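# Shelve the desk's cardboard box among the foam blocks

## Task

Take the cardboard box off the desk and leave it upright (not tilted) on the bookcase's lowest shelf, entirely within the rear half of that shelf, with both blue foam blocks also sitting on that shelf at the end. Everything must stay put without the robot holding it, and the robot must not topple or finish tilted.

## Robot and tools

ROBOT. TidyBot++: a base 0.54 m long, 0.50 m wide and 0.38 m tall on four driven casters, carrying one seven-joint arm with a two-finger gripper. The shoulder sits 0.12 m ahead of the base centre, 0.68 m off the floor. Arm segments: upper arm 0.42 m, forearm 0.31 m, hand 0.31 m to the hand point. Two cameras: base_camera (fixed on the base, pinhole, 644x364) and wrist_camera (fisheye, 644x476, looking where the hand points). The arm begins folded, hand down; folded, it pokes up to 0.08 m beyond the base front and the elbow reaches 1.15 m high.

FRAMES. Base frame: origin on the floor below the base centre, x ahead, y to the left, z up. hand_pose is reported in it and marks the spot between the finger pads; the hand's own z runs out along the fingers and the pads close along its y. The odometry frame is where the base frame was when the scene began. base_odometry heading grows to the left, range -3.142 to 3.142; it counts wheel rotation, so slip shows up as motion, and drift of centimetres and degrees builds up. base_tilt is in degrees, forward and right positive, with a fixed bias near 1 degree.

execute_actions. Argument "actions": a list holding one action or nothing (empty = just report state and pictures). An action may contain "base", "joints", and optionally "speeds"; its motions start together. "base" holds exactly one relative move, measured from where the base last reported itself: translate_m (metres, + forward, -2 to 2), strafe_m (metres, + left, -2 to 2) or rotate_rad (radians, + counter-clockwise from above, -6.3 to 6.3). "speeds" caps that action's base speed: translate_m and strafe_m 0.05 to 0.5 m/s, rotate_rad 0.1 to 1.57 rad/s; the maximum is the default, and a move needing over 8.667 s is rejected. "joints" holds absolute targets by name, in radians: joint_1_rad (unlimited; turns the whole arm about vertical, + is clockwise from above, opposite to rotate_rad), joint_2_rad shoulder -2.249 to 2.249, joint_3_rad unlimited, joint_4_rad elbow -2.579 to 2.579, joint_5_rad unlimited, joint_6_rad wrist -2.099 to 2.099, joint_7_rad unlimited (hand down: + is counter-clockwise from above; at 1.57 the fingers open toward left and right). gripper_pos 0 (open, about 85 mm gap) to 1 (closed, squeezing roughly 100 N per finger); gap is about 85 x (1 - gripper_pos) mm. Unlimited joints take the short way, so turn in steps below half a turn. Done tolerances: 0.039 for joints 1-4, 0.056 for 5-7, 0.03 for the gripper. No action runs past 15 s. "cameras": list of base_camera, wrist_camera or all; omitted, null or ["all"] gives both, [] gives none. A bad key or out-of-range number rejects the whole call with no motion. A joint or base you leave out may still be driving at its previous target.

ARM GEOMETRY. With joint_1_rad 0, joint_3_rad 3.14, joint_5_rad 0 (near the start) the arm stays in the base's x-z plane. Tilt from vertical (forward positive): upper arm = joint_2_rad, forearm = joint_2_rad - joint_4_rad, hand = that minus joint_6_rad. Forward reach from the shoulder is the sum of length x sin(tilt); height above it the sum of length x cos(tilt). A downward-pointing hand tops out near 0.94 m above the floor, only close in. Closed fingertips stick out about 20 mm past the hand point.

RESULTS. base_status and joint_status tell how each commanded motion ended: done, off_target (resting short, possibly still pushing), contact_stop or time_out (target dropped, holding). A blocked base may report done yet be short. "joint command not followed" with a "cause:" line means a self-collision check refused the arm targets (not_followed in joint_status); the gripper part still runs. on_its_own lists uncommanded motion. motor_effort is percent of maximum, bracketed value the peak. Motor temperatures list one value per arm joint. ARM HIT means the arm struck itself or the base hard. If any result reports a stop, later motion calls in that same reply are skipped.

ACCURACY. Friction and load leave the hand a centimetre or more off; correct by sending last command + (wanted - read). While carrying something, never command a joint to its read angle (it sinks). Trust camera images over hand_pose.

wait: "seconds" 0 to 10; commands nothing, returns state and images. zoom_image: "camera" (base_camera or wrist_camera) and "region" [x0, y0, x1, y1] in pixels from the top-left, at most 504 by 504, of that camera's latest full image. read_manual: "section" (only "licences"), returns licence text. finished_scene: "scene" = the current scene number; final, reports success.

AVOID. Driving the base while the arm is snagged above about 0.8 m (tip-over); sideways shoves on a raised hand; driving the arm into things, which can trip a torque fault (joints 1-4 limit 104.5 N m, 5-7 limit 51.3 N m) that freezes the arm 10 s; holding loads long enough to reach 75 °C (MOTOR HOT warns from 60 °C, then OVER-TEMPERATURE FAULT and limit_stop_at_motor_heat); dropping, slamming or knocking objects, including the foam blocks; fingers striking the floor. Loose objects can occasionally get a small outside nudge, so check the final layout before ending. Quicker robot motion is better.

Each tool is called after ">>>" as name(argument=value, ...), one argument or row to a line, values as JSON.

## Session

>>> execute_actions(
  actions=[
    {"joints":{"joint_6_rad":0.2,"joint_1_rad":1.5}},
  ],
)

Scene clock: 2.77 s.
Motor temperatures (°C, as the motors report them): [35 33 34 35 41 40 40]
base_odometry: x=+0.000 y=+0.000 heading=+0.000 (m, m, rad; odometry frame)
base_tilt: forward=+0.1 right=+0.2 (deg)
base_status: not commanded
joint_positions: joint_1_rad=+1.489 joint_2_rad=-0.344 joint_3_rad=+3.109 joint_4_rad=-2.498 joint_5_rad=-0.052 joint_6_rad=+0.179 joint_7_rad=+1.542 gripper_pos=+0.000
joint_status: all done
motor_effort: joint_1_rad=+1(1) joint_2_rad=-5(5) joint_3_rad=+2(2) joint_4_rad=+19(19) joint_5_rad=-1(1) joint_6_rad=+9(7) joint_7_rad=+0(0) (%)
hand_pose: x=+0.1639 y=-0.4037 z=+0.7820 quat_wxyz=(+0.357, +0.600, -0.580, +0.419) (m; base frame)
pictures: base_camera, wrist_camera
Images, in order (width x height): base_camera 644x364, wrist_camera 644x476.

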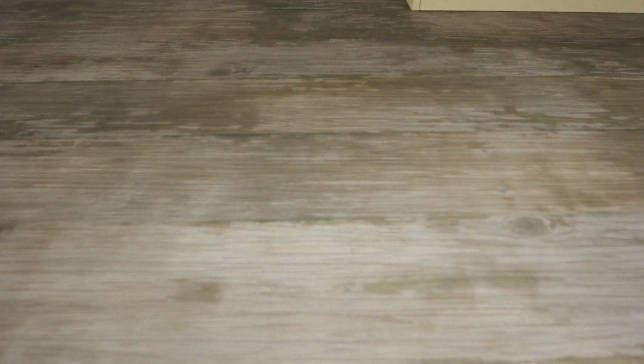

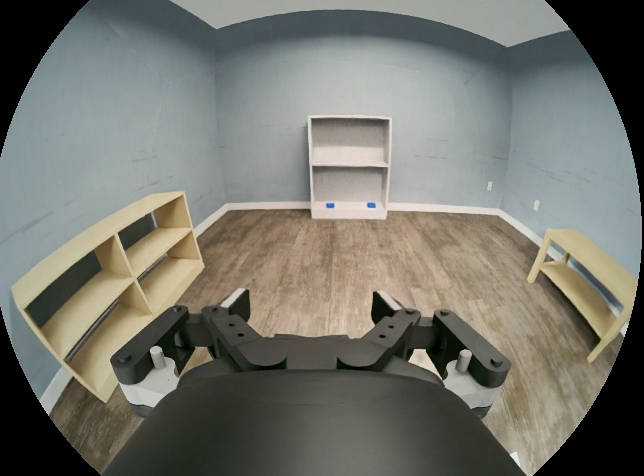

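>>> execute_actions(
  actions=[
    {"base":{"rotate_rad":1.57},"joints":{"joint_1_rad":0,"joint_2_rad":0,"joint_4_rad":-0.8,"joint_6_rad":-1.1}},
  ],
  cameras=["wrist_camera"],
)

Scene clock: 6.27 s.
Motor temperatures (°C, as the motors report them): [35 33 34 35 41 40 40]
base_odometry: x=+0.000 y=+0.000 heading=+1.569 (m, m, rad; odometry frame)
base_tilt: forward=+0.1 right=+0.1 (deg)
base_status: done
joint_positions: joint_1_rad=+0.010 joint_2_rad=-0.025 joint_3_rad=+3.107 joint_4_rad=-0.813 joint_5_rad=-0.052 joint_6_rad=-1.077 joint_7_rad=+1.542 gripper_pos=+0.000
joint_status: all done
motor_effort: joint_1_rad=+1(3) joint_2_rad=-15(18) joint_3_rad=+2(4) joint_4_rad=+17(22) joint_5_rad=-1(0) joint_6_rad=+8(9) joint_7_rad=+0(0) (%)
hand_pose: x=+0.6281 y=+0.0288 z=+1.2338 quat_wxyz=(-0.041, +0.803, +0.003, +0.594) (m; base frame)
pictures: wrist_camera
Images, in order (width x height): wrist_camera 644x476.

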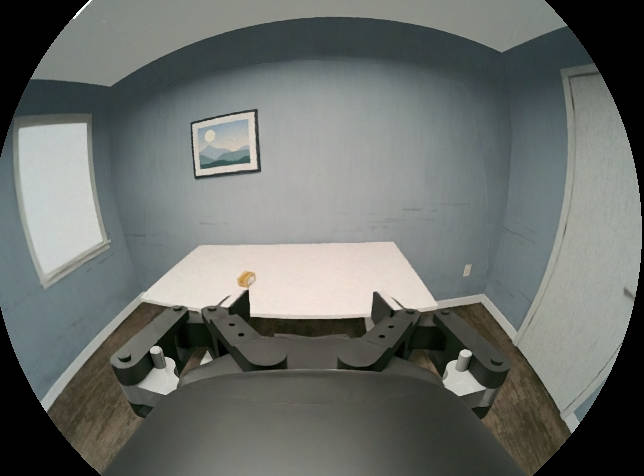

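>>> execute_actions(
  actions=[
    {"base":{"strafe_m":0.28},"joints":{"joint_2_rad":0.15,"joint_4_rad":-0.9,"joint_6_rad":-1.9}},
  ],
  cameras=[],
)

>>> execute_actions(
  actions=[
    {"base":{"translate_m":0.55},"speeds":{"translate_m":0.3}},
  ],
  cameras=["wrist_camera"],
)

Scene clock: 9.23 s.
Motor temperatures (°C, as the motors report them): [35 33 34 35 41 40 40]
base_odometry: x=-0.280 y=+0.000 heading=+1.570 (m, m, rad; odometry frame)
base_tilt: forward=+0.1 right=+0.1 (deg)
base_status: done
joint_positions: joint_1_rad=+0.001 joint_2_rad=+0.149 joint_3_rad=+3.107 joint_4_rad=-0.898 joint_5_rad=-0.052 joint_6_rad=-1.894 joint_7_rad=+1.542 gripper_pos=+0.000
joint_status: all done
motor_effort: joint_1_rad=+2(3) joint_2_rad=-19(23) joint_3_rad=+2(0) joint_4_rad=+16(19) joint_5_rad=+0(2) joint_6_rad=+2(7) joint_7_rad=+1(0) (%)
hand_pose: x=+0.5144 y=+0.0283 z=+0.9505 quat_wxyz=(-0.029, +0.995, +0.013, +0.099) (m; base frame)
pictures: none
No camera images: the call's "cameras" was empty. Leave "cameras" out to get every camera's image.

Scene clock: 12.03 s.
Motor temperatures (°C, as the motors report them): [35 33 34 35 41 40 40]
base_odometry: x=-0.280 y=+0.550 heading=+1.570 (m, m, rad; odometry frame)
base_tilt: forward=+0.1 right=+0.1 (deg)
base_status: done
joint_positions: joint_1_rad=+0.001 joint_2_rad=+0.150 joint_3_rad=+3.107 joint_4_rad=-0.898 joint_5_rad=-0.052 joint_6_rad=-1.894 joint_7_rad=+1.542 gripper_pos=+0.000
joint_status: not commanded
motor_effort: joint_1_rad=+1(0) joint_2_rad=-21(23) joint_3_rad=+1(1) joint_4_rad=+16(17) joint_5_rad=-1(2) joint_6_rad=+2(3) joint_7_rad=-1(0) (%)
hand_pose: x=+0.5145 y=+0.0283 z=+0.9504 quat_wxyz=(-0.029, +0.995, +0.013, +0.099) (m; base frame)
pictures: wrist_camera
Images, in order (width x height): wrist_camera 644x476.

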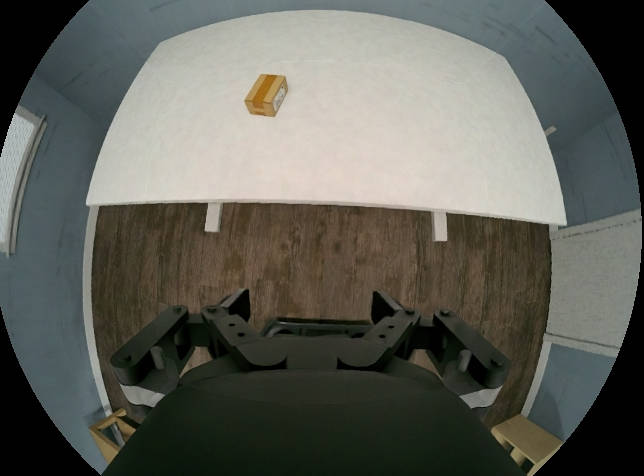

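>>> execute_actions(
  actions=[
    {"base":{"translate_m":-0.25}},
  ],
  cameras=[],
)

>>> execute_actions(
  actions=[
    {"base":{"strafe_m":0.5},"joints":{"joint_2_rad":0.4,"joint_4_rad":-1.27,"joint_6_rad":-0.25}},
  ],
  cameras=[],
)

>>> execute_actions(
  actions=[
    {"base":{"rotate_rad":-0.3},"joints":{"joint_2_rad":0.56}},
  ],
  cameras=["wrist_camera"],
)

Scene clock: 15.30 s.
Motor temperatures (°C, as the motors report them): [35 33 34 35 41 40 40]
base_odometry: x=-0.281 y=+0.300 heading=+1.570 (m, m, rad; odometry frame)
base_tilt: forward=+0.1 right=+0.1 (deg)
base_status: done
joint_positions: joint_1_rad=+0.001 joint_2_rad=+0.146 joint_3_rad=+3.107 joint_4_rad=-0.898 joint_5_rad=-0.052 joint_6_rad=-1.894 joint_7_rad=+1.542 gripper_pos=+0.000
joint_status: not commanded
motor_effort: joint_1_rad=+1(1) joint_2_rad=-18(24) joint_3_rad=+1(0) joint_4_rad=+16(17) joint_5_rad=-1(2) joint_6_rad=+2(2) joint_7_rad=+0(0) (%)
hand_pose: x=+0.5134 y=+0.0284 z=+0.9519 quat_wxyz=(-0.029, +0.994, +0.013, +0.101) (m; base frame)
pictures: none
No camera images: the call's "cameras" was empty. Leave "cameras" out to get every camera's image.

Scene clock: 17.63 s.
Motor temperatures (°C, as the motors report them): [35 33 34 35 41 40 40]
base_odometry: x=-0.781 y=+0.300 heading=+1.570 (m, m, rad; odometry frame)
base_tilt: forward=+0.1 right=+0.1 (deg)
base_status: done
joint_positions: joint_1_rad=-0.005 joint_2_rad=+0.388 joint_3_rad=+3.107 joint_4_rad=-1.257 joint_5_rad=-0.052 joint_6_rad=-0.262 joint_7_rad=+1.542 gripper_pos=+0.000
joint_status: all done
motor_effort: joint_1_rad=+1(3) joint_2_rad=-33(34) joint_3_rad=+1(1) joint_4_rad=+22(22) joint_5_rad=+0(3) joint_6_rad=+9(9) joint_7_rad=-1(0) (%)
hand_pose: x=+0.8847 y=+0.0306 z=+0.9454 quat_wxyz=(-0.044, +0.815, -0.017, +0.577) (m; base frame)
pictures: none
No camera images: the call's "cameras" was empty. Leave "cameras" out to get every camera's image.

Scene clock: 19.20 s.
Motor temperatures (°C, as the motors report them): [35 33 34 35 41 40 40]
base_odometry: x=-0.781 y=+0.300 heading=+1.270 (m, m, rad; odometry frame)
base_tilt: forward=+0.1 right=+0.2 (deg)
base_status: done
joint_positions: joint_1_rad=+0.001 joint_2_rad=+0.565 joint_3_rad=+3.115 joint_4_rad=-1.267 joint_5_rad=-0.052 joint_6_rad=-0.262 joint_7_rad=+1.542 gripper_pos=+0.000
joint_status: all done
motor_effort: joint_1_rad=+1(6) joint_2_rad=-37(42) joint_3_rad=+1(3) joint_4_rad=+21(23) joint_5_rad=-1(1) joint_6_rad=+8(9) joint_7_rad=+0(0) (%)
hand_pose: x=+0.9171 y=+0.0209 z=+0.8010 quat_wxyz=(-0.037, +0.865, -0.025, +0.499) (m; base frame)
pictures: wrist_camera
Images, in order (width x height): wrist_camera 644x476.

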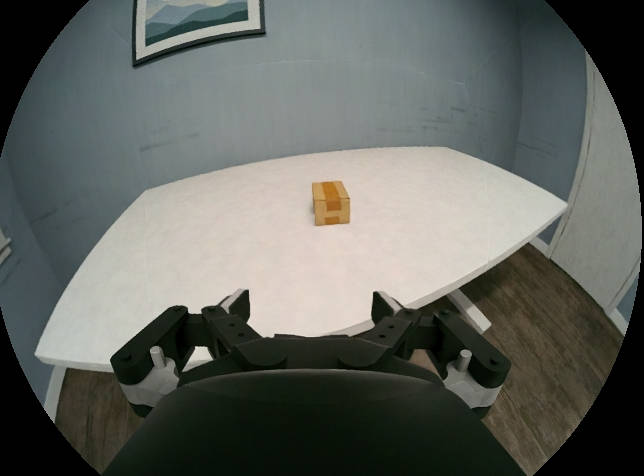

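>>> execute_actions(
  actions=[
    {"base":{"strafe_m":-0.04},"joints":{"joint_2_rad":0.59,"joint_6_rad":-0.22}},
  ],
  cameras=[],
)

>>> execute_actions(
  actions=[
    {"base":{"translate_m":0.17},"speeds":{"translate_m":0.1}},
  ],
  cameras=["wrist_camera"],
)

Scene clock: 21.07 s.
Motor temperatures (°C, as the motors report them): [35 33 34 35 41 40 40]
base_odometry: x=-0.743 y=+0.288 heading=+1.269 (m, m, rad; odometry frame)
base_tilt: forward=+0.1 right=+0.1 (deg)
base_status: done
joint_positions: joint_1_rad=+0.007 joint_2_rad=+0.576 joint_3_rad=+3.114 joint_4_rad=-1.267 joint_5_rad=-0.052 joint_6_rad=-0.243 joint_7_rad=+1.542 gripper_pos=+0.000
joint_status: all done
motor_effort: joint_1_rad=+1(4) joint_2_rad=-38(39) joint_3_rad=+1(2) joint_4_rad=+21(22) joint_5_rad=-1(1) joint_6_rad=+7(8) joint_7_rad=+0(0) (%)
hand_pose: x=+0.9214 y=+0.0165 z=+0.7976 quat_wxyz=(-0.036, +0.863, -0.028, +0.503) (m; base frame)
pictures: none
No camera images: the call's "cameras" was empty. Leave "cameras" out to get every camera's image.

Scene clock: 23.23 s.
Motor temperatures (°C, as the motors report them): [35 33 34 35 41 40 40]
base_odometry: x=-0.692 y=+0.450 heading=+1.268 (m, m, rad; odometry frame)
base_tilt: forward=+0.1 right=+0.1 (deg)
base_status: done
joint_positions: joint_1_rad=+0.006 joint_2_rad=+0.578 joint_3_rad=+3.114 joint_4_rad=-1.267 joint_5_rad=-0.052 joint_6_rad=-0.240 joint_7_rad=+1.542 gripper_pos=+0.000
joint_status: not commanded
motor_effort: joint_1_rad=+1(2) joint_2_rad=-37(40) joint_3_rad=+1(1) joint_4_rad=+21(23) joint_5_rad=-1(0) joint_6_rad=+7(8) joint_7_rad=+0(0) (%)
hand_pose: x=+0.9219 y=+0.0169 z=+0.7964 quat_wxyz=(-0.036, +0.863, -0.027, +0.503) (m; base frame)
pictures: wrist_camera
Images, in order (width x height): wrist_camera 644x476.

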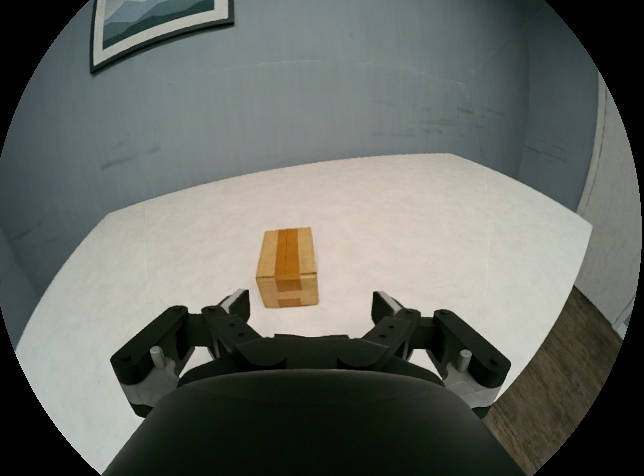

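>>> execute_actions(
  actions=[
    {"base":{"strafe_m":0.022},"joints":{"joint_2_rad":0.645,"joint_6_rad":-0.17}},
  ],
  cameras=[],
)

>>> execute_actions(
  actions=[
    {"base":{"translate_m":0.14},"speeds":{"translate_m":0.1}},
  ],
  cameras=["wrist_camera"],
)

>>> execute_actions(
  actions=[
    {"joints":{"gripper_pos":1}},
  ],
  cameras=["wrist_camera"],
)

Scene clock: 24.63 s.
Motor temperatures (°C, as the motors report them): [35 33 34 35 41 40 40]
base_odometry: x=-0.713 y=+0.457 heading=+1.268 (m, m, rad; odometry frame)
base_tilt: forward=+0.1 right=+0.1 (deg)
base_status: done
joint_positions: joint_1_rad=-0.003 joint_2_rad=+0.633 joint_3_rad=+3.114 joint_4_rad=-1.267 joint_5_rad=-0.052 joint_6_rad=-0.191 joint_7_rad=+1.542 gripper_pos=+0.000
joint_status: all done
motor_effort: joint_1_rad=+1(4) joint_2_rad=-39(42) joint_3_rad=+1(2) joint_4_rad=+21(22) joint_5_rad=+0(1) joint_6_rad=+8(7) joint_7_rad=+0(1) (%)
hand_pose: x=+0.9348 y=+0.0239 z=+0.7651 quat_wxyz=(-0.038, +0.865, -0.025, +0.500) (m; base frame)
pictures: none
No camera images: the call's "cameras" was empty. Leave "cameras" out to get every camera's image.

Scene clock: 26.60 s.
Motor temperatures (°C, as the motors report them): [35 33 34 35 41 40 40]
base_odometry: x=-0.671 y=+0.591 heading=+1.269 (m, m, rad; odometry frame)
base_tilt: forward=+0.1 right=+0.1 (deg)
base_status: done
joint_positions: joint_1_rad=-0.003 joint_2_rad=+0.634 joint_3_rad=+3.114 joint_4_rad=-1.268 joint_5_rad=-0.052 joint_6_rad=-0.189 joint_7_rad=+1.542 gripper_pos=+0.000
joint_status: not commanded
motor_effort: joint_1_rad=+0(1) joint_2_rad=-40(43) joint_3_rad=+1(1) joint_4_rad=+21(23) joint_5_rad=+0(0) joint_6_rad=+8(8) joint_7_rad=+0(0) (%)
hand_pose: x=+0.9350 y=+0.0239 z=+0.7646 quat_wxyz=(-0.038, +0.865, -0.025, +0.500) (m; base frame)
pictures: wrist_camera
Images, in order (width x height): wrist_camera 644x476.

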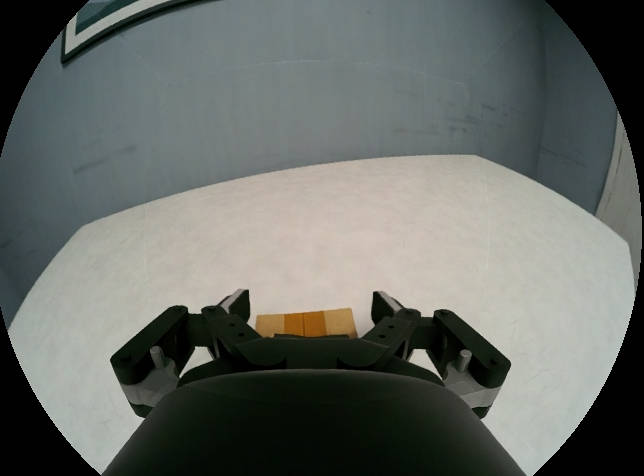

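Scene clock: 27.70 s.
Motor temperatures (°C, as the motors report them): [35 33 34 35 41 40 40]
base_odometry: x=-0.671 y=+0.591 heading=+1.269 (m, m, rad; odometry frame)
base_tilt: forward=+0.1 right=+0.1 (deg)
base_status: not commanded
joint_positions: joint_1_rad=-0.003 joint_2_rad=+0.633 joint_3_rad=+3.114 joint_4_rad=-1.267 joint_5_rad=-0.052 joint_6_rad=-0.186 joint_7_rad=+1.542 gripper_pos=+0.357
joint_status: gripper_pos off_target (ended at +0.357, target +1.000)
motor_effort: joint_1_rad=+1(2) joint_2_rad=-37(40) joint_3_rad=+1(0) joint_4_rad=+19(21) joint_5_rad=-1(1) joint_6_rad=+6(8) joint_7_rad=+0(0) (%)
hand_pose: x=+0.9357 y=+0.0238 z=+0.7663 quat_wxyz=(-0.038, +0.863, -0.025, +0.502) (m; base frame)
pictures: wrist_camera
Images, in order (width x height): wrist_camera 644x476.

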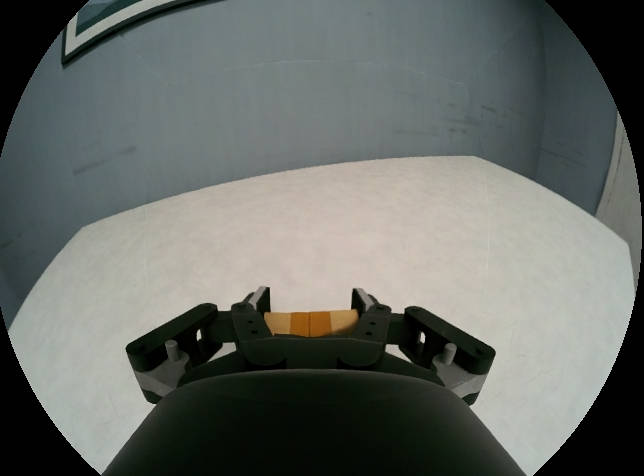

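>>> execute_actions(
  actions=[
    {"joints":{"joint_2_rad":0.45,"joint_6_rad":-0.37}},
  ],
  cameras=[],
)

>>> execute_actions(
  actions=[
    {"base":{"translate_m":-0.55},"speeds":{"translate_m":0.3}},
  ],
  cameras=[],
)

>>> execute_actions(
  actions=[
    {"base":{"rotate_rad":-2.84},"speeds":{"rotate_rad":0.8},"joints":{"joint_2_rad":0.0,"joint_4_rad":-1.5,"joint_6_rad":-0.56}},
  ],
  cameras=[],
)

>>> execute_actions(
  actions=[
    {"base":{"strafe_m":0.6}},
  ],
  cameras=[],
)

>>> execute_actions(
  actions=[
    {"base":{"translate_m":1.3},"joints":{"joint_2_rad":1.0,"joint_4_rad":-1.0,"joint_6_rad":-0.06}},
  ],
  cameras=[],
)

>>> execute_actions(
  actions=[
    {"joints":{"joint_2_rad":1.8,"joint_4_rad":-0.55,"joint_6_rad":0.31}},
  ],
)

Scene clock: 30.07 s.
Motor temperatures (°C, as the motors report them): [35 33 34 35 41 40 40]
base_odometry: x=-0.671 y=+0.591 heading=+1.269 (m, m, rad; odometry frame)
base_tilt: forward=+0.1 right=+0.1 (deg)
base_status: not commanded
joint_positions: joint_1_rad=-0.003 joint_2_rad=+0.453 joint_3_rad=+3.114 joint_4_rad=-1.270 joint_5_rad=-0.052 joint_6_rad=-0.351 joint_7_rad=+1.542 gripper_pos=+0.357
joint_status: all done
motor_effort: joint_1_rad=+1(1) joint_2_rad=-35(44) joint_3_rad=+1(1) joint_4_rad=+23(24) joint_5_rad=-1(0) joint_6_rad=+9(10) joint_7_rad=+0(1) (%)
hand_pose: x=+0.8860 y=+0.0263 z=+0.8625 quat_wxyz=(-0.040, +0.860, -0.020, +0.508) (m; base frame)
pictures: none
No camera images: the call's "cameras" was empty. Leave "cameras" out to get every camera's image.

Scene clock: 32.83 s.
Motor temperatures (°C, as the motors report them): [35 33 34 35 41 40 40]
base_odometry: x=-0.835 y=+0.066 heading=+1.269 (m, m, rad; odometry frame)
base_tilt: forward=+0.1 right=+0.1 (deg)
base_status: done
joint_positions: joint_1_rad=-0.002 joint_2_rad=+0.455 joint_3_rad=+3.114 joint_4_rad=-1.270 joint_5_rad=-0.052 joint_6_rad=-0.356 joint_7_rad=+1.542 gripper_pos=+0.357
joint_status: not commanded
motor_effort: joint_1_rad=+0(4) joint_2_rad=-37(39) joint_3_rad=+1(2) joint_4_rad=+23(24) joint_5_rad=-1(1) joint_6_rad=+9(9) joint_7_rad=+0(0) (%)
hand_pose: x=+0.8854 y=+0.0259 z=+0.8602 quat_wxyz=(-0.040, +0.862, -0.020, +0.505) (m; base frame)
pictures: none
No camera images: the call's "cameras" was empty. Leave "cameras" out to get every camera's image.

Scene clock: 37.20 s.
Motor temperatures (°C, as the motors report them): [35 33 34 35 41 40 40]
base_odometry: x=-0.835 y=+0.066 heading=-1.570 (m, m, rad; odometry frame)
base_tilt: forward=+0.1 right=+0.1 (deg)
base_status: done
joint_positions: joint_1_rad=+0.006 joint_2_rad=+0.012 joint_3_rad=+3.112 joint_4_rad=-1.488 joint_5_rad=-0.052 joint_6_rad=-0.541 joint_7_rad=+1.542 gripper_pos=+0.357
joint_status: all done
motor_effort: joint_1_rad=+1(6) joint_2_rad=-21(38) joint_3_rad=+2(1) joint_4_rad=+23(23) joint_5_rad=-1(2) joint_6_rad=+9(8) joint_7_rad=+0(0) (%)
hand_pose: x=+0.7145 y=+0.0236 z=+0.9837 quat_wxyz=(-0.037, +0.852, -0.014, +0.522) (m; base frame)
pictures: none
No camera images: the call's "cameras" was empty. Leave "cameras" out to get every camera's image.

Scene clock: 39.77 s.
Motor temperatures (°C, as the motors report them): [35 33 34 35 41 40 40]
base_odometry: x=-0.235 y=+0.065 heading=-1.571 (m, m, rad; odometry frame)
base_tilt: forward=+0.1 right=+0.1 (deg)
base_status: done
joint_positions: joint_1_rad=+0.003 joint_2_rad=+0.012 joint_3_rad=+3.113 joint_4_rad=-1.489 joint_5_rad=-0.052 joint_6_rad=-0.541 joint_7_rad=+1.542 gripper_pos=+0.357
joint_status: not commanded
motor_effort: joint_1_rad=+2(2) joint_2_rad=-20(22) joint_3_rad=+2(1) joint_4_rad=+23(23) joint_5_rad=-1(1) joint_6_rad=+7(9) joint_7_rad=-1(1) (%)
hand_pose: x=+0.7143 y=+0.0249 z=+0.9834 quat_wxyz=(-0.037, +0.852, -0.013, +0.521) (m; base frame)
pictures: none
No camera images: the call's "cameras" was empty. Leave "cameras" out to get every camera's image.

Scene clock: 43.70 s.
Motor temperatures (°C, as the motors report them): [35 34 34 35 41 40 40]
base_odometry: x=-0.233 y=-1.235 heading=-1.570 (m, m, rad; odometry frame)
base_tilt: forward=+0.1 right=+0.1 (deg)
base_status: done
joint_positions: joint_1_rad=+0.003 joint_2_rad=+0.998 joint_3_rad=+3.113 joint_4_rad=-1.017 joint_5_rad=-0.052 joint_6_rad=-0.083 joint_7_rad=+1.542 gripper_pos=+0.357
joint_status: all done
motor_effort: joint_1_rad=+1(1) joint_2_rad=-49(50) joint_3_rad=+0(0) joint_4_rad=+21(24) joint_5_rad=-1(1) joint_6_rad=+8(10) joint_7_rad=+0(0) (%)
hand_pose: x=+1.0252 y=+0.0154 z=+0.6189 quat_wxyz=(-0.036, +0.866, -0.034, +0.497) (m; base frame)
pictures: none
No camera images: the call's "cameras" was empty. Leave "cameras" out to get every camera's image.

Scene clock: 45.97 s.
Motor temperatures (°C, as the motors report them): [35 34 34 35 41 40 40]
base_odometry: x=-0.233 y=-1.235 heading=-1.570 (m, m, rad; odometry frame)
base_tilt: forward=+0.1 right=+0.1 (deg)
base_status: not commanded
joint_positions: joint_1_rad=+0.003 joint_2_rad=+1.802 joint_3_rad=+3.113 joint_4_rad=-0.568 joint_5_rad=-0.052 joint_6_rad=+0.284 joint_7_rad=+1.542 gripper_pos=+0.357
joint_status: all done
motor_effort: joint_1_rad=+1(1) joint_2_rad=-49(56) joint_3_rad=+1(0) joint_4_rad=+17(21) joint_5_rad=-1(1) joint_6_rad=+8(8) joint_7_rad=+1(0) (%)
hand_pose: x=+1.0188 y=+0.0011 z=+0.2070 quat_wxyz=(-0.023, +0.863, -0.049, +0.503) (m; base frame)
pictures: base_camera, wrist_camera
Images, in order (width x height): base_camera 644x364, wrist_camera 644x476.

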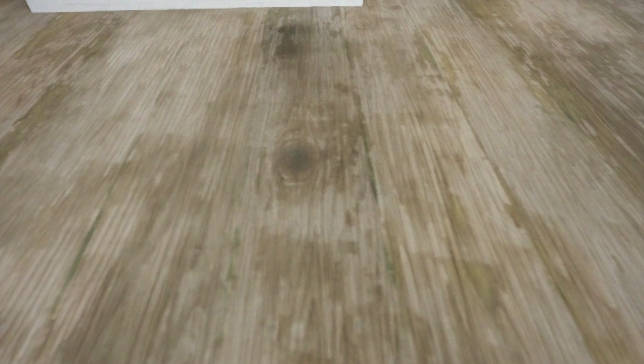

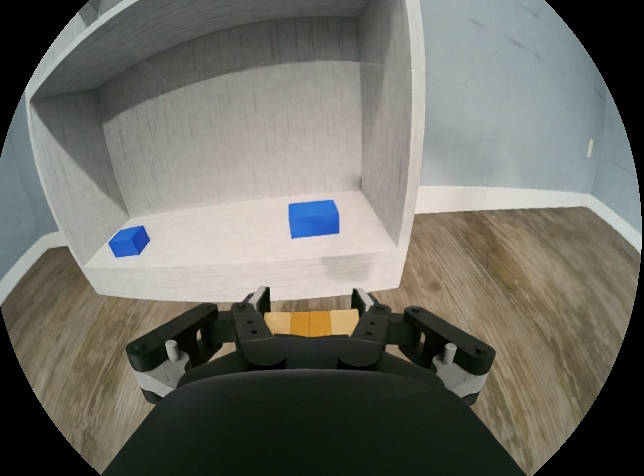

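>>> execute_actions(
  actions=[
    {"base":{"strafe_m":0.27},"speeds":{"strafe_m":0.2}},
  ],
  cameras=["wrist_camera"],
)

>>> execute_actions(
  actions=[
    {"base":{"translate_m":0.33},"speeds":{"translate_m":0.15}},
  ],
)

Scene clock: 48.93 s.
Motor temperatures (°C, as the motors report them): [35 34 34 35 41 40 40]
base_odometry: x=+0.037 y=-1.235 heading=-1.570 (m, m, rad; odometry frame)
base_tilt: forward=+0.1 right=+0.1 (deg)
base_status: done
joint_positions: joint_1_rad=-0.003 joint_2_rad=+1.802 joint_3_rad=+3.113 joint_4_rad=-0.567 joint_5_rad=-0.052 joint_6_rad=+0.285 joint_7_rad=+1.542 gripper_pos=+0.357
joint_status: not commanded
motor_effort: joint_1_rad=+0(4) joint_2_rad=-50(51) joint_3_rad=+0(1) joint_4_rad=+17(18) joint_5_rad=-1(0) joint_6_rad=+9(8) joint_7_rad=+0(0) (%)
hand_pose: x=+1.0188 y=+0.0073 z=+0.2071 quat_wxyz=(-0.025, +0.863, -0.046, +0.503) (m; base frame)
pictures: wrist_camera
Images, in order (width x height): wrist_camera 644x476.

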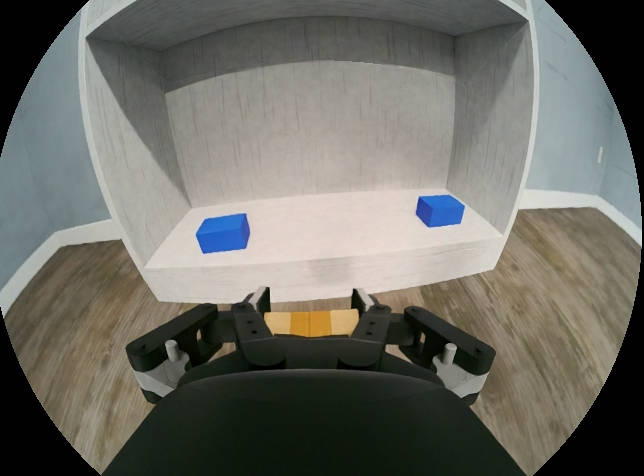

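Scene clock: 51.80 s.
Motor temperatures (°C, as the motors report them): [35 34 34 35 41 40 40]
base_odometry: x=+0.038 y=-1.565 heading=-1.569 (m, m, rad; odometry frame)
base_tilt: forward=+0.1 right=+0.1 (deg)
base_status: done
joint_positions: joint_1_rad=-0.003 joint_2_rad=+1.803 joint_3_rad=+3.113 joint_4_rad=-0.565 joint_5_rad=-0.052 joint_6_rad=+0.285 joint_7_rad=+1.542 gripper_pos=+0.357
joint_status: not commanded
motor_effort: joint_1_rad=+1(2) joint_2_rad=-49(53) joint_3_rad=+1(0) joint_4_rad=+17(19) joint_5_rad=-1(1) joint_6_rad=+8(9) joint_7_rad=+0(0) (%)
hand_pose: x=+1.0196 y=+0.0072 z=+0.2081 quat_wxyz=(-0.025, +0.862, -0.046, +0.504) (m; base frame)
pictures: base_camera, wrist_camera
Images, in order (width x height): base_camera 644x364, wrist_camera 644x476.

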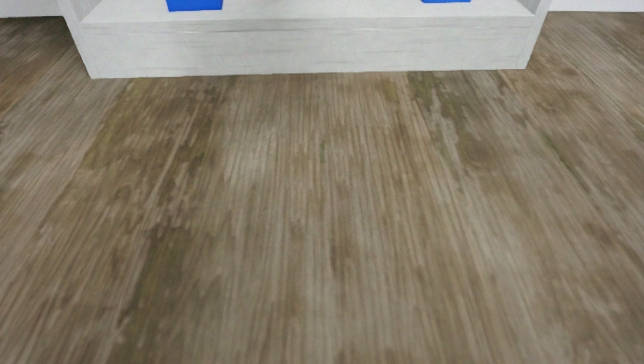

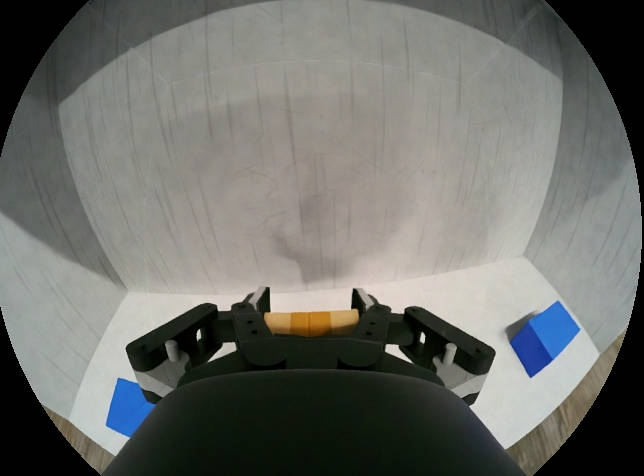

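>>> execute_actions(
  actions=[
    {"joints":{"joint_2_rad":1.855,"joint_6_rad":0.365}},
  ],
  cameras=[],
)

>>> execute_actions(
  actions=[
    {"joints":{"gripper_pos":0}},
  ],
  cameras=[],
)

>>> execute_actions(
  actions=[
    {"base":{"translate_m":-0.17},"speeds":{"translate_m":0.15}},
  ],
  cameras=["wrist_camera"],
)

>>> execute_actions(
  actions=[
    {"joints":{"gripper_pos":1,"joint_2_rad":1.875,"joint_6_rad":0.385}},
  ],
  cameras=[],
)

>>> execute_actions(
  actions=[
    {"base":{"translate_m":0.2},"speeds":{"translate_m":0.05}},
  ],
  cameras=["wrist_camera"],
)

>>> execute_actions(
  actions=[
    {"base":{"translate_m":-0.4},"speeds":{"translate_m":0.2}},
  ],
  cameras=["wrist_camera"],
)

Scene clock: 53.87 s.
Motor temperatures (°C, as the motors report them): [35 34 34 36 41 40 40]
base_odometry: x=+0.038 y=-1.565 heading=-1.569 (m, m, rad; odometry frame)
base_tilt: forward=+0.1 right=+0.1 (deg)
base_status: not commanded
joint_positions: joint_1_rad=-0.003 joint_2_rad=+1.850 joint_3_rad=+3.113 joint_4_rad=-0.563 joint_5_rad=-0.052 joint_6_rad=+0.341 joint_7_rad=+1.542 gripper_pos=+0.357
joint_status: all done
motor_effort: joint_1_rad=+1(1) joint_2_rad=-49(52) joint_3_rad=+0(1) joint_4_rad=+17(18) joint_5_rad=+0(1) joint_6_rad=+7(9) joint_7_rad=+0(0) (%)
hand_pose: x=+1.0056 y=+0.0057 z=+0.1816 quat_wxyz=(-0.023, +0.859, -0.047, +0.509) (m; base frame)
pictures: none
No camera images: the call's "cameras" was empty. Leave "cameras" out to get every camera's image.

Scene clock: 54.97 s.
Motor temperatures (°C, as the motors report them): [35 34 34 36 41 40 40]
base_odometry: x=+0.038 y=-1.565 heading=-1.569 (m, m, rad; odometry frame)
base_tilt: forward=+0.1 right=+0.1 (deg)
base_status: not commanded
joint_positions: joint_1_rad=-0.003 joint_2_rad=+1.850 joint_3_rad=+3.113 joint_4_rad=-0.563 joint_5_rad=-0.052 joint_6_rad=+0.342 joint_7_rad=+1.542 gripper_pos=+0.000
joint_status: all done
motor_effort: joint_1_rad=+1(0) joint_2_rad=-48(49) joint_3_rad=+0(0) joint_4_rad=+16(17) joint_5_rad=+0(0) joint_6_rad=+8(8) joint_7_rad=+0(1) (%)
hand_pose: x=+1.0057 y=+0.0057 z=+0.1819 quat_wxyz=(-0.023, +0.859, -0.047, +0.509) (m; base frame)
pictures: none
No camera images: the call's "cameras" was empty. Leave "cameras" out to get every camera's image.

Scene clock: 56.73 s.
Motor temperatures (°C, as the motors report them): [35 34 34 36 41 40 40]
base_odometry: x=+0.038 y=-1.395 heading=-1.569 (m, m, rad; odometry frame)
base_tilt: forward=+0.1 right=+0.1 (deg)
base_status: done
joint_positions: joint_1_rad=-0.003 joint_2_rad=+1.850 joint_3_rad=+3.113 joint_4_rad=-0.560 joint_5_rad=-0.052 joint_6_rad=+0.343 joint_7_rad=+1.542 gripper_pos=+0.000
joint_status: not commanded
motor_effort: joint_1_rad=+1(5) joint_2_rad=-47(49) joint_3_rad=+1(0) joint_4_rad=+16(17) joint_5_rad=+0(0) joint_6_rad=+8(7) joint_7_rad=+0(1) (%)
hand_pose: x=+1.0069 y=+0.0051 z=+0.1835 quat_wxyz=(-0.023, +0.858, -0.047, +0.511) (m; base frame)
pictures: wrist_camera
Images, in order (width x height): wrist_camera 644x476.

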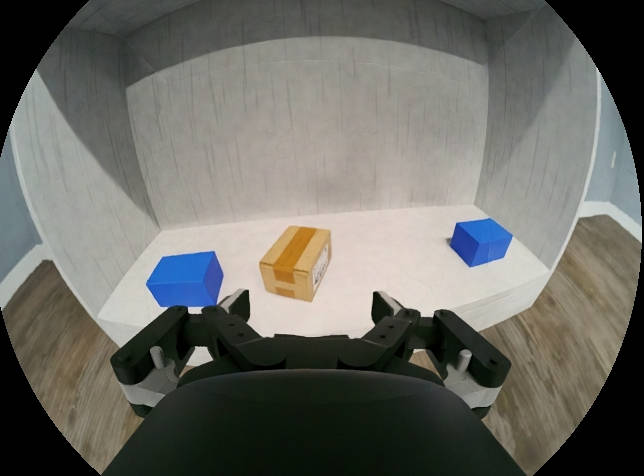

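Scene clock: 57.83 s.
Motor temperatures (°C, as the motors report them): [35 34 34 36 41 40 40]
base_odometry: x=+0.038 y=-1.395 heading=-1.569 (m, m, rad; odometry frame)
base_tilt: forward=+0.1 right=+0.1 (deg)
base_status: not commanded
joint_positions: joint_1_rad=-0.003 joint_2_rad=+1.857 joint_3_rad=+3.113 joint_4_rad=-0.560 joint_5_rad=-0.052 joint_6_rad=+0.363 joint_7_rad=+1.542 gripper_pos=+0.999
joint_status: all done
motor_effort: joint_1_rad=+1(1) joint_2_rad=-47(48) joint_3_rad=+0(1) joint_4_rad=+16(17) joint_5_rad=+0(0) joint_6_rad=+8(8) joint_7_rad=-1(0) (%)
hand_pose: x=+1.0063 y=+0.0046 z=+0.1827 quat_wxyz=(-0.022, +0.855, -0.047, +0.516) (m; base frame)
pictures: none
No camera images: the call's "cameras" was empty. Leave "cameras" out to get every camera's image.

Scene clock: 62.30 s.
Motor temperatures (°C, as the motors report them): [35 34 34 36 41 40 40]
base_odometry: x=+0.039 y=-1.595 heading=-1.569 (m, m, rad; odometry frame)
base_tilt: forward=+0.1 right=+0.1 (deg)
base_status: done
joint_positions: joint_1_rad=-0.003 joint_2_rad=+1.858 joint_3_rad=+3.113 joint_4_rad=-0.560 joint_5_rad=-0.052 joint_6_rad=+0.363 joint_7_rad=+1.542 gripper_pos=+0.999
joint_status: not commanded
motor_effort: joint_1_rad=+1(5) joint_2_rad=-47(49) joint_3_rad=+0(0) joint_4_rad=+16(17) joint_5_rad=+0(0) joint_6_rad=+8(8) joint_7_rad=+0(0) (%)
hand_pose: x=+1.0060 y=+0.0046 z=+0.1821 quat_wxyz=(-0.022, +0.855, -0.047, +0.516) (m; base frame)
pictures: wrist_camera
Images, in order (width x height): wrist_camera 644x476.

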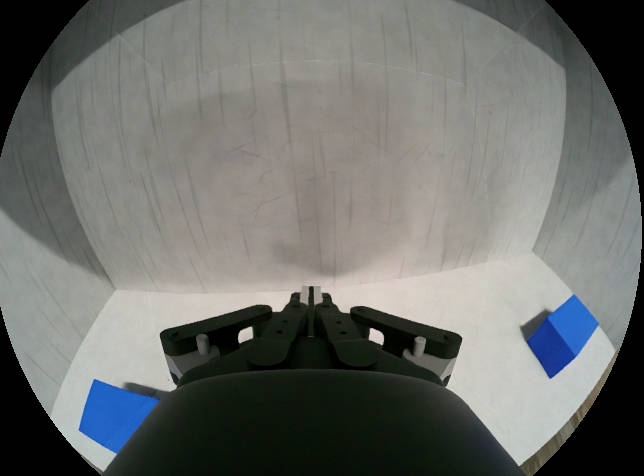

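Scene clock: 65.00 s.
Motor temperatures (°C, as the motors report them): [35 34 34 36 41 40 40]
base_odometry: x=+0.038 y=-1.195 heading=-1.568 (m, m, rad; odometry frame)
base_tilt: forward=+0.1 right=+0.1 (deg)
base_status: done
joint_positions: joint_1_rad=-0.002 joint_2_rad=+1.861 joint_3_rad=+3.113 joint_4_rad=-0.559 joint_5_rad=-0.052 joint_6_rad=+0.364 joint_7_rad=+1.542 gripper_pos=+0.999
joint_status: not commanded
motor_effort: joint_1_rad=+0(5) joint_2_rad=-48(50) joint_3_rad=+1(0) joint_4_rad=+16(17) joint_5_rad=+0(1) joint_6_rad=+8(8) joint_7_rad=+0(0) (%)
hand_pose: x=+1.0053 y=+0.0036 z=+0.1806 quat_wxyz=(-0.022, +0.855, -0.048, +0.516) (m; base frame)
pictures: wrist_camera
Images, in order (width x height): wrist_camera 644x476.

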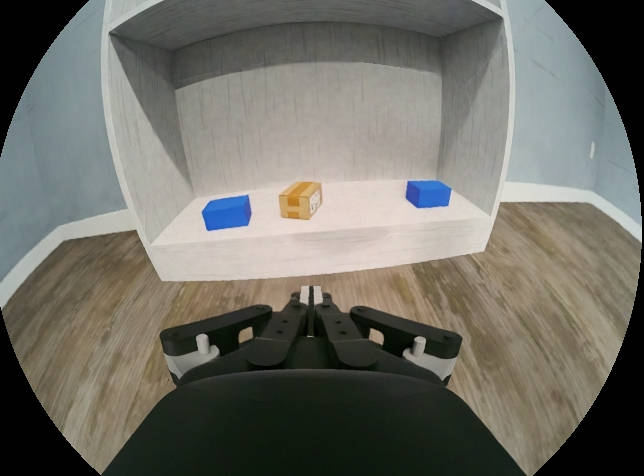

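>>> execute_actions(
  actions=[
    {"base":{"strafe_m":0.04}},
  ],
  cameras=[],
)

>>> execute_actions(
  actions=[
    {"base":{"translate_m":0.25},"speeds":{"translate_m":0.15}},
  ],
  cameras=["wrist_camera"],
)

>>> execute_actions(
  actions=[
    {"base":{"translate_m":0.18},"speeds":{"translate_m":0.05}},
  ],
  cameras=["wrist_camera"],
)

>>> execute_actions(
  actions=[
    {"base":{"translate_m":-0.4},"speeds":{"translate_m":0.2}},
  ],
  cameras=["wrist_camera"],
)

Scene clock: 66.90 s.
Motor temperatures (°C, as the motors report them): [35 34 34 36 41 40 40]
base_odometry: x=+0.078 y=-1.194 heading=-1.568 (m, m, rad; odometry frame)
base_tilt: forward=+0.1 right=+0.1 (deg)
base_status: done
joint_positions: joint_1_rad=-0.005 joint_2_rad=+1.861 joint_3_rad=+3.113 joint_4_rad=-0.559 joint_5_rad=-0.052 joint_6_rad=+0.364 joint_7_rad=+1.542 gripper_pos=+0.999
joint_status: not commanded
motor_effort: joint_1_rad=+1(5) joint_2_rad=-47(49) joint_3_rad=+0(0) joint_4_rad=+16(17) joint_5_rad=+0(0) joint_6_rad=+8(8) joint_7_rad=+0(1) (%)
hand_pose: x=+1.0053 y=+0.0070 z=+0.1807 quat_wxyz=(-0.023, +0.855, -0.046, +0.516) (m; base frame)
pictures: none
No camera images: the call's "cameras" was empty. Leave "cameras" out to get every camera's image.

Scene clock: 69.23 s.
Motor temperatures (°C, as the motors report them): [35 35 34 36 41 40 40]
base_odometry: x=+0.079 y=-1.444 heading=-1.567 (m, m, rad; odometry frame)
base_tilt: forward=+0.1 right=+0.1 (deg)
base_status: done
joint_positions: joint_1_rad=-0.005 joint_2_rad=+1.862 joint_3_rad=+3.113 joint_4_rad=-0.558 joint_5_rad=-0.052 joint_6_rad=+0.364 joint_7_rad=+1.542 gripper_pos=+0.999
joint_status: not commanded
motor_effort: joint_1_rad=+1(1) joint_2_rad=-47(49) joint_3_rad=+1(0) joint_4_rad=+16(17) joint_5_rad=-1(0) joint_6_rad=+8(8) joint_7_rad=+0(0) (%)
hand_pose: x=+1.0049 y=+0.0070 z=+0.1798 quat_wxyz=(-0.023, +0.855, -0.046, +0.516) (m; base frame)
pictures: wrist_camera
Images, in order (width x height): wrist_camera 644x476.

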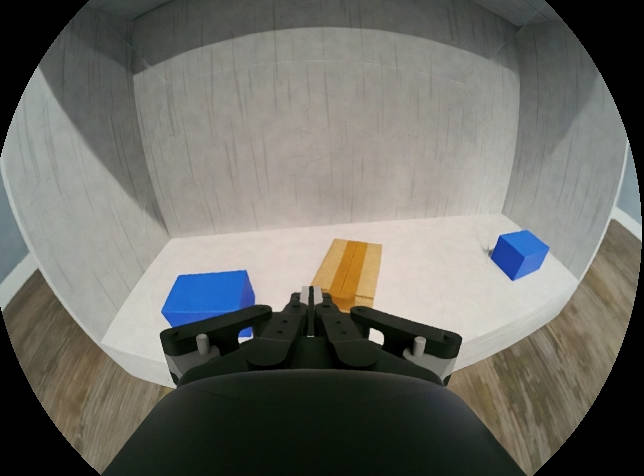

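Scene clock: 73.27 s.
Motor temperatures (°C, as the motors report them): [35 35 34 36 41 40 40]
base_odometry: x=+0.080 y=-1.624 heading=-1.567 (m, m, rad; odometry frame)
base_tilt: forward=+0.1 right=+0.1 (deg)
base_status: done
joint_positions: joint_1_rad=-0.005 joint_2_rad=+1.862 joint_3_rad=+3.113 joint_4_rad=-0.558 joint_5_rad=-0.052 joint_6_rad=+0.365 joint_7_rad=+1.542 gripper_pos=+0.999
joint_status: not commanded
motor_effort: joint_1_rad=+1(5) joint_2_rad=-48(49) joint_3_rad=+0(0) joint_4_rad=+16(18) joint_5_rad=+0(0) joint_6_rad=+8(8) joint_7_rad=+1(0) (%)
hand_pose: x=+1.0048 y=+0.0064 z=+0.1797 quat_wxyz=(-0.023, +0.855, -0.046, +0.516) (m; base frame)
pictures: wrist_camera
Images, in order (width x height): wrist_camera 644x476.

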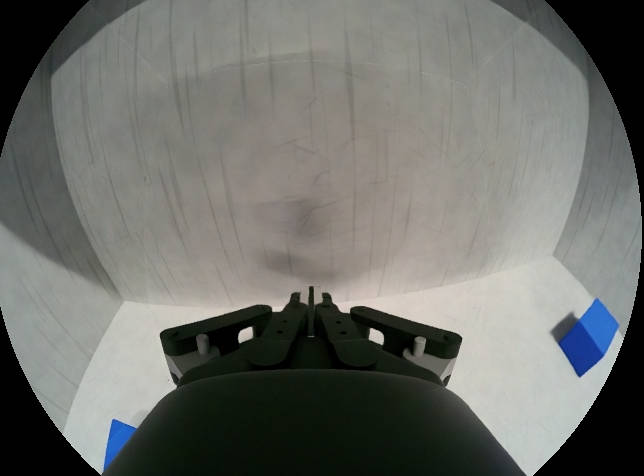

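Scene clock: 76.03 s.
Motor temperatures (°C, as the motors report them): [35 35 34 36 41 40 40]
base_odometry: x=+0.079 y=-1.224 heading=-1.567 (m, m, rad; odometry frame)
base_tilt: forward=+0.1 right=+0.1 (deg)
base_status: done
joint_positions: joint_1_rad=-0.003 joint_2_rad=+1.863 joint_3_rad=+3.113 joint_4_rad=-0.558 joint_5_rad=-0.052 joint_6_rad=+0.365 joint_7_rad=+1.542 gripper_pos=+0.999
joint_status: not commanded
motor_effort: joint_1_rad=+1(4) joint_2_rad=-47(49) joint_3_rad=+1(0) joint_4_rad=+16(17) joint_5_rad=+0(0) joint_6_rad=+8(9) joint_7_rad=+0(0) (%)
hand_pose: x=+1.0047 y=+0.0049 z=+0.1794 quat_wxyz=(-0.022, +0.855, -0.047, +0.516) (m; base frame)
pictures: wrist_camera
Images, in order (width x height): wrist_camera 644x476.

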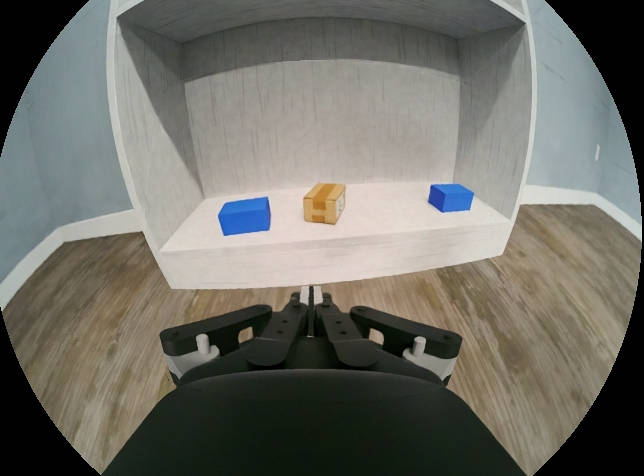

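>>> execute_actions(
  actions=[
    {"base":{"strafe_m":-0.03},"joints":{"gripper_pos":0.6}},
  ],
  cameras=[],
)

>>> execute_actions(
  actions=[
    {"base":{"translate_m":0.24},"speeds":{"translate_m":0.15}},
  ],
  cameras=["wrist_camera"],
)

>>> execute_actions(
  actions=[
    {"base":{"translate_m":0.16},"speeds":{"translate_m":0.05}},
  ],
  cameras=["wrist_camera"],
)

>>> execute_actions(
  actions=[
    {"base":{"translate_m":-0.4},"speeds":{"translate_m":0.2}},
  ],
  cameras=["wrist_camera"],
)

Scene clock: 77.97 s.
Motor temperatures (°C, as the motors report them): [35 35 34 36 41 40 40]
base_odometry: x=+0.049 y=-1.224 heading=-1.567 (m, m, rad; odometry frame)
base_tilt: forward=+0.1 right=+0.2 (deg)
base_status: done
joint_positions: joint_1_rad=+0.006 joint_2_rad=+1.863 joint_3_rad=+3.113 joint_4_rad=-0.558 joint_5_rad=-0.052 joint_6_rad=+0.365 joint_7_rad=+1.542 gripper_pos=+0.600
joint_status: all done
motor_effort: joint_1_rad=+0(5) joint_2_rad=-47(48) joint_3_rad=+0(0) joint_4_rad=+16(17) joint_5_rad=+0(0) joint_6_rad=+8(8) joint_7_rad=+0(1) (%)
hand_pose: x=+1.0047 y=-0.0029 z=+0.1794 quat_wxyz=(-0.020, +0.855, -0.051, +0.516) (m; base frame)
pictures: none
No camera images: the call's "cameras" was empty. Leave "cameras" out to get every camera's image.

Scene clock: 80.20 s.
Motor temperatures (°C, as the motors report them): [35 35 34 36 41 40 40]
base_odometry: x=+0.049 y=-1.464 heading=-1.568 (m, m, rad; odometry frame)
base_tilt: forward=+0.1 right=+0.1 (deg)
base_status: done
joint_positions: joint_1_rad=+0.006 joint_2_rad=+1.864 joint_3_rad=+3.113 joint_4_rad=-0.557 joint_5_rad=-0.052 joint_6_rad=+0.365 joint_7_rad=+1.542 gripper_pos=+0.600
joint_status: not commanded
motor_effort: joint_1_rad=+1(0) joint_2_rad=-48(50) joint_3_rad=+1(0) joint_4_rad=+16(18) joint_5_rad=+0(0) joint_6_rad=+7(9) joint_7_rad=+0(0) (%)
hand_pose: x=+1.0044 y=-0.0029 z=+0.1788 quat_wxyz=(-0.020, +0.855, -0.051, +0.516) (m; base frame)
pictures: wrist_camera
Images, in order (width x height): wrist_camera 644x476.

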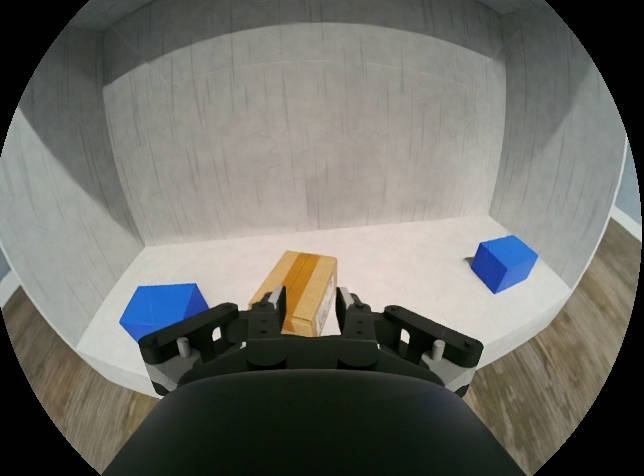

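Scene clock: 83.83 s.
Motor temperatures (°C, as the motors report them): [35 35 34 36 41 40 40]
base_odometry: x=+0.049 y=-1.625 heading=-1.568 (m, m, rad; odometry frame)
base_tilt: forward=+0.1 right=+0.1 (deg)
base_status: done
joint_positions: joint_1_rad=+0.005 joint_2_rad=+1.864 joint_3_rad=+3.113 joint_4_rad=-0.557 joint_5_rad=-0.052 joint_6_rad=+0.365 joint_7_rad=+1.542 gripper_pos=+0.600
joint_status: not commanded
motor_effort: joint_1_rad=+1(3) joint_2_rad=-48(49) joint_3_rad=+1(0) joint_4_rad=+17(17) joint_5_rad=+0(0) joint_6_rad=+8(8) joint_7_rad=+0(1) (%)
hand_pose: x=+1.0044 y=-0.0021 z=+0.1787 quat_wxyz=(-0.020, +0.855, -0.051, +0.516) (m; base frame)
pictures: wrist_camera
Images, in order (width x height): wrist_camera 644x476.

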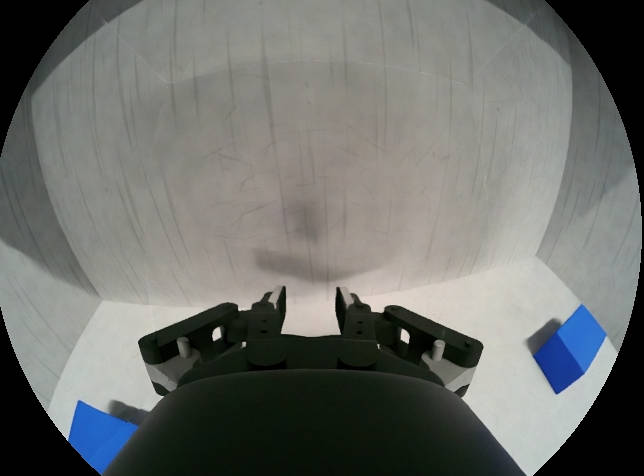

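Scene clock: 86.60 s.
Motor temperatures (°C, as the motors report them): [35 35 34 36 41 40 40]
base_odometry: x=+0.048 y=-1.225 heading=-1.568 (m, m, rad; odometry frame)
base_tilt: forward=+0.1 right=+0.1 (deg)
base_status: done
joint_positions: joint_1_rad=+0.003 joint_2_rad=+1.865 joint_3_rad=+3.113 joint_4_rad=-0.557 joint_5_rad=-0.052 joint_6_rad=+0.365 joint_7_rad=+1.542 gripper_pos=+0.600
joint_status: not commanded
motor_effort: joint_1_rad=+1(4) joint_2_rad=-48(49) joint_3_rad=+0(0) joint_4_rad=+16(17) joint_5_rad=-1(0) joint_6_rad=+8(8) joint_7_rad=+0(0) (%)
hand_pose: x=+1.0043 y=-0.0008 z=+0.1785 quat_wxyz=(-0.021, +0.855, -0.050, +0.516) (m; base frame)
pictures: wrist_camera
Images, in order (width x height): wrist_camera 644x476.

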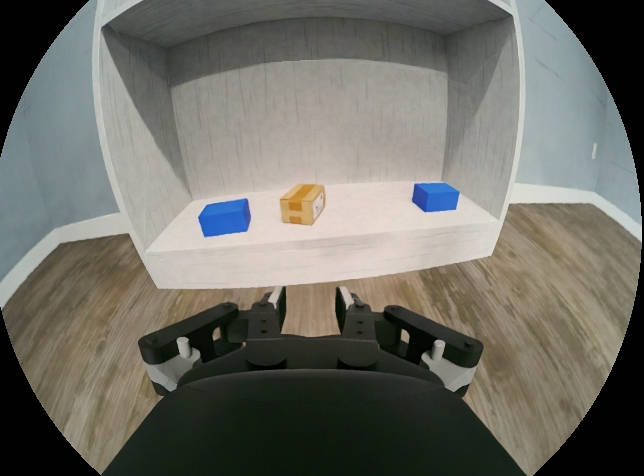

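>>> execute_actions(
  actions=[
    {"base":{"strafe_m":0.02},"joints":{"joint_2_rad":1.93,"joint_6_rad":0.4}},
  ],
  cameras=[],
)

>>> execute_actions(
  actions=[
    {"base":{"translate_m":0.25},"speeds":{"translate_m":0.12}},
  ],
  cameras=["wrist_camera"],
)

>>> execute_actions(
  actions=[
    {"base":{"translate_m":0.12},"speeds":{"translate_m":0.05}},
  ],
  cameras=["wrist_camera"],
)

Scene clock: 88.10 s.
Motor temperatures (°C, as the motors report them): [35 35 34 36 41 40 40]
base_odometry: x=+0.068 y=-1.224 heading=-1.568 (m, m, rad; odometry frame)
base_tilt: forward=+0.1 right=+0.1 (deg)
base_status: done
joint_positions: joint_1_rad=-0.005 joint_2_rad=+1.922 joint_3_rad=+3.113 joint_4_rad=-0.556 joint_5_rad=-0.052 joint_6_rad=+0.379 joint_7_rad=+1.542 gripper_pos=+0.600
joint_status: all done
motor_effort: joint_1_rad=+0(3) joint_2_rad=-46(48) joint_3_rad=+1(0) joint_4_rad=+15(16) joint_5_rad=+0(0) joint_6_rad=+8(8) joint_7_rad=-1(0) (%)
hand_pose: x=+0.9769 y=+0.0060 z=+0.1331 quat_wxyz=(-0.021, +0.866, -0.047, +0.497) (m; base frame)
pictures: none
No camera images: the call's "cameras" was empty. Leave "cameras" out to get every camera's image.

Scene clock: 90.77 s.
Motor temperatures (°C, as the motors report them): [35 35 34 36 41 40 40]
base_odometry: x=+0.069 y=-1.474 heading=-1.568 (m, m, rad; odometry frame)
base_tilt: forward=+0.1 right=+0.1 (deg)
base_status: done
joint_positions: joint_1_rad=-0.005 joint_2_rad=+1.923 joint_3_rad=+3.113 joint_4_rad=-0.556 joint_5_rad=-0.052 joint_6_rad=+0.379 joint_7_rad=+1.542 gripper_pos=+0.600
joint_status: not commanded
motor_effort: joint_1_rad=+1(1) joint_2_rad=-46(48) joint_3_rad=+1(0) joint_4_rad=+15(17) joint_5_rad=-1(0) joint_6_rad=+7(9) joint_7_rad=+0(1) (%)
hand_pose: x=+0.9763 y=+0.0059 z=+0.1323 quat_wxyz=(-0.021, +0.866, -0.047, +0.497) (m; base frame)
pictures: wrist_camera
Images, in order (width x height): wrist_camera 644x476.

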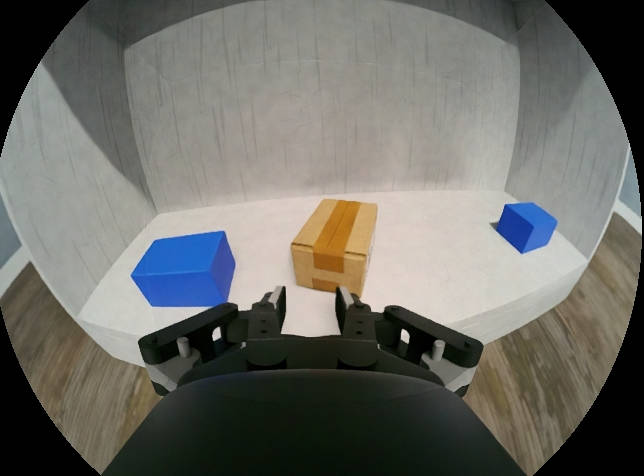

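Scene clock: 93.60 s.
Motor temperatures (°C, as the motors report them): [35 35 34 36 41 40 40]
base_odometry: x=+0.070 y=-1.594 heading=-1.567 (m, m, rad; odometry frame)
base_tilt: forward=+0.1 right=+0.2 (deg)
base_status: done
joint_positions: joint_1_rad=-0.004 joint_2_rad=+1.923 joint_3_rad=+3.113 joint_4_rad=-0.556 joint_5_rad=-0.052 joint_6_rad=+0.379 joint_7_rad=+1.542 gripper_pos=+0.600
joint_status: not commanded
motor_effort: joint_1_rad=+1(5) joint_2_rad=-47(48) joint_3_rad=+0(0) joint_4_rad=+16(17) joint_5_rad=+0(0) joint_6_rad=+9(8) joint_7_rad=+0(0) (%)
hand_pose: x=+0.9763 y=+0.0054 z=+0.1323 quat_wxyz=(-0.021, +0.866, -0.047, +0.497) (m; base frame)
pictures: wrist_camera
Images, in order (width x height): wrist_camera 644x476.

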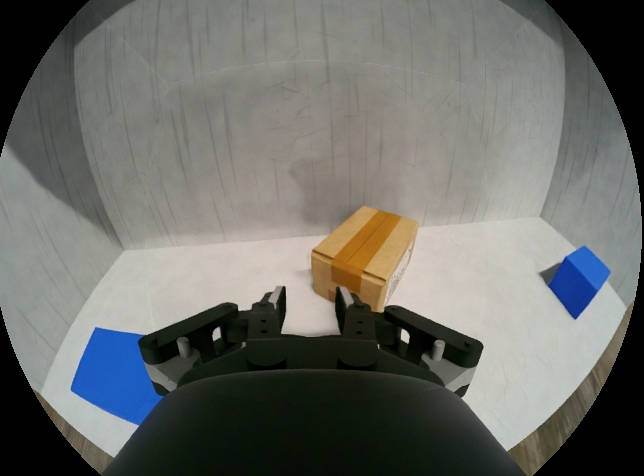

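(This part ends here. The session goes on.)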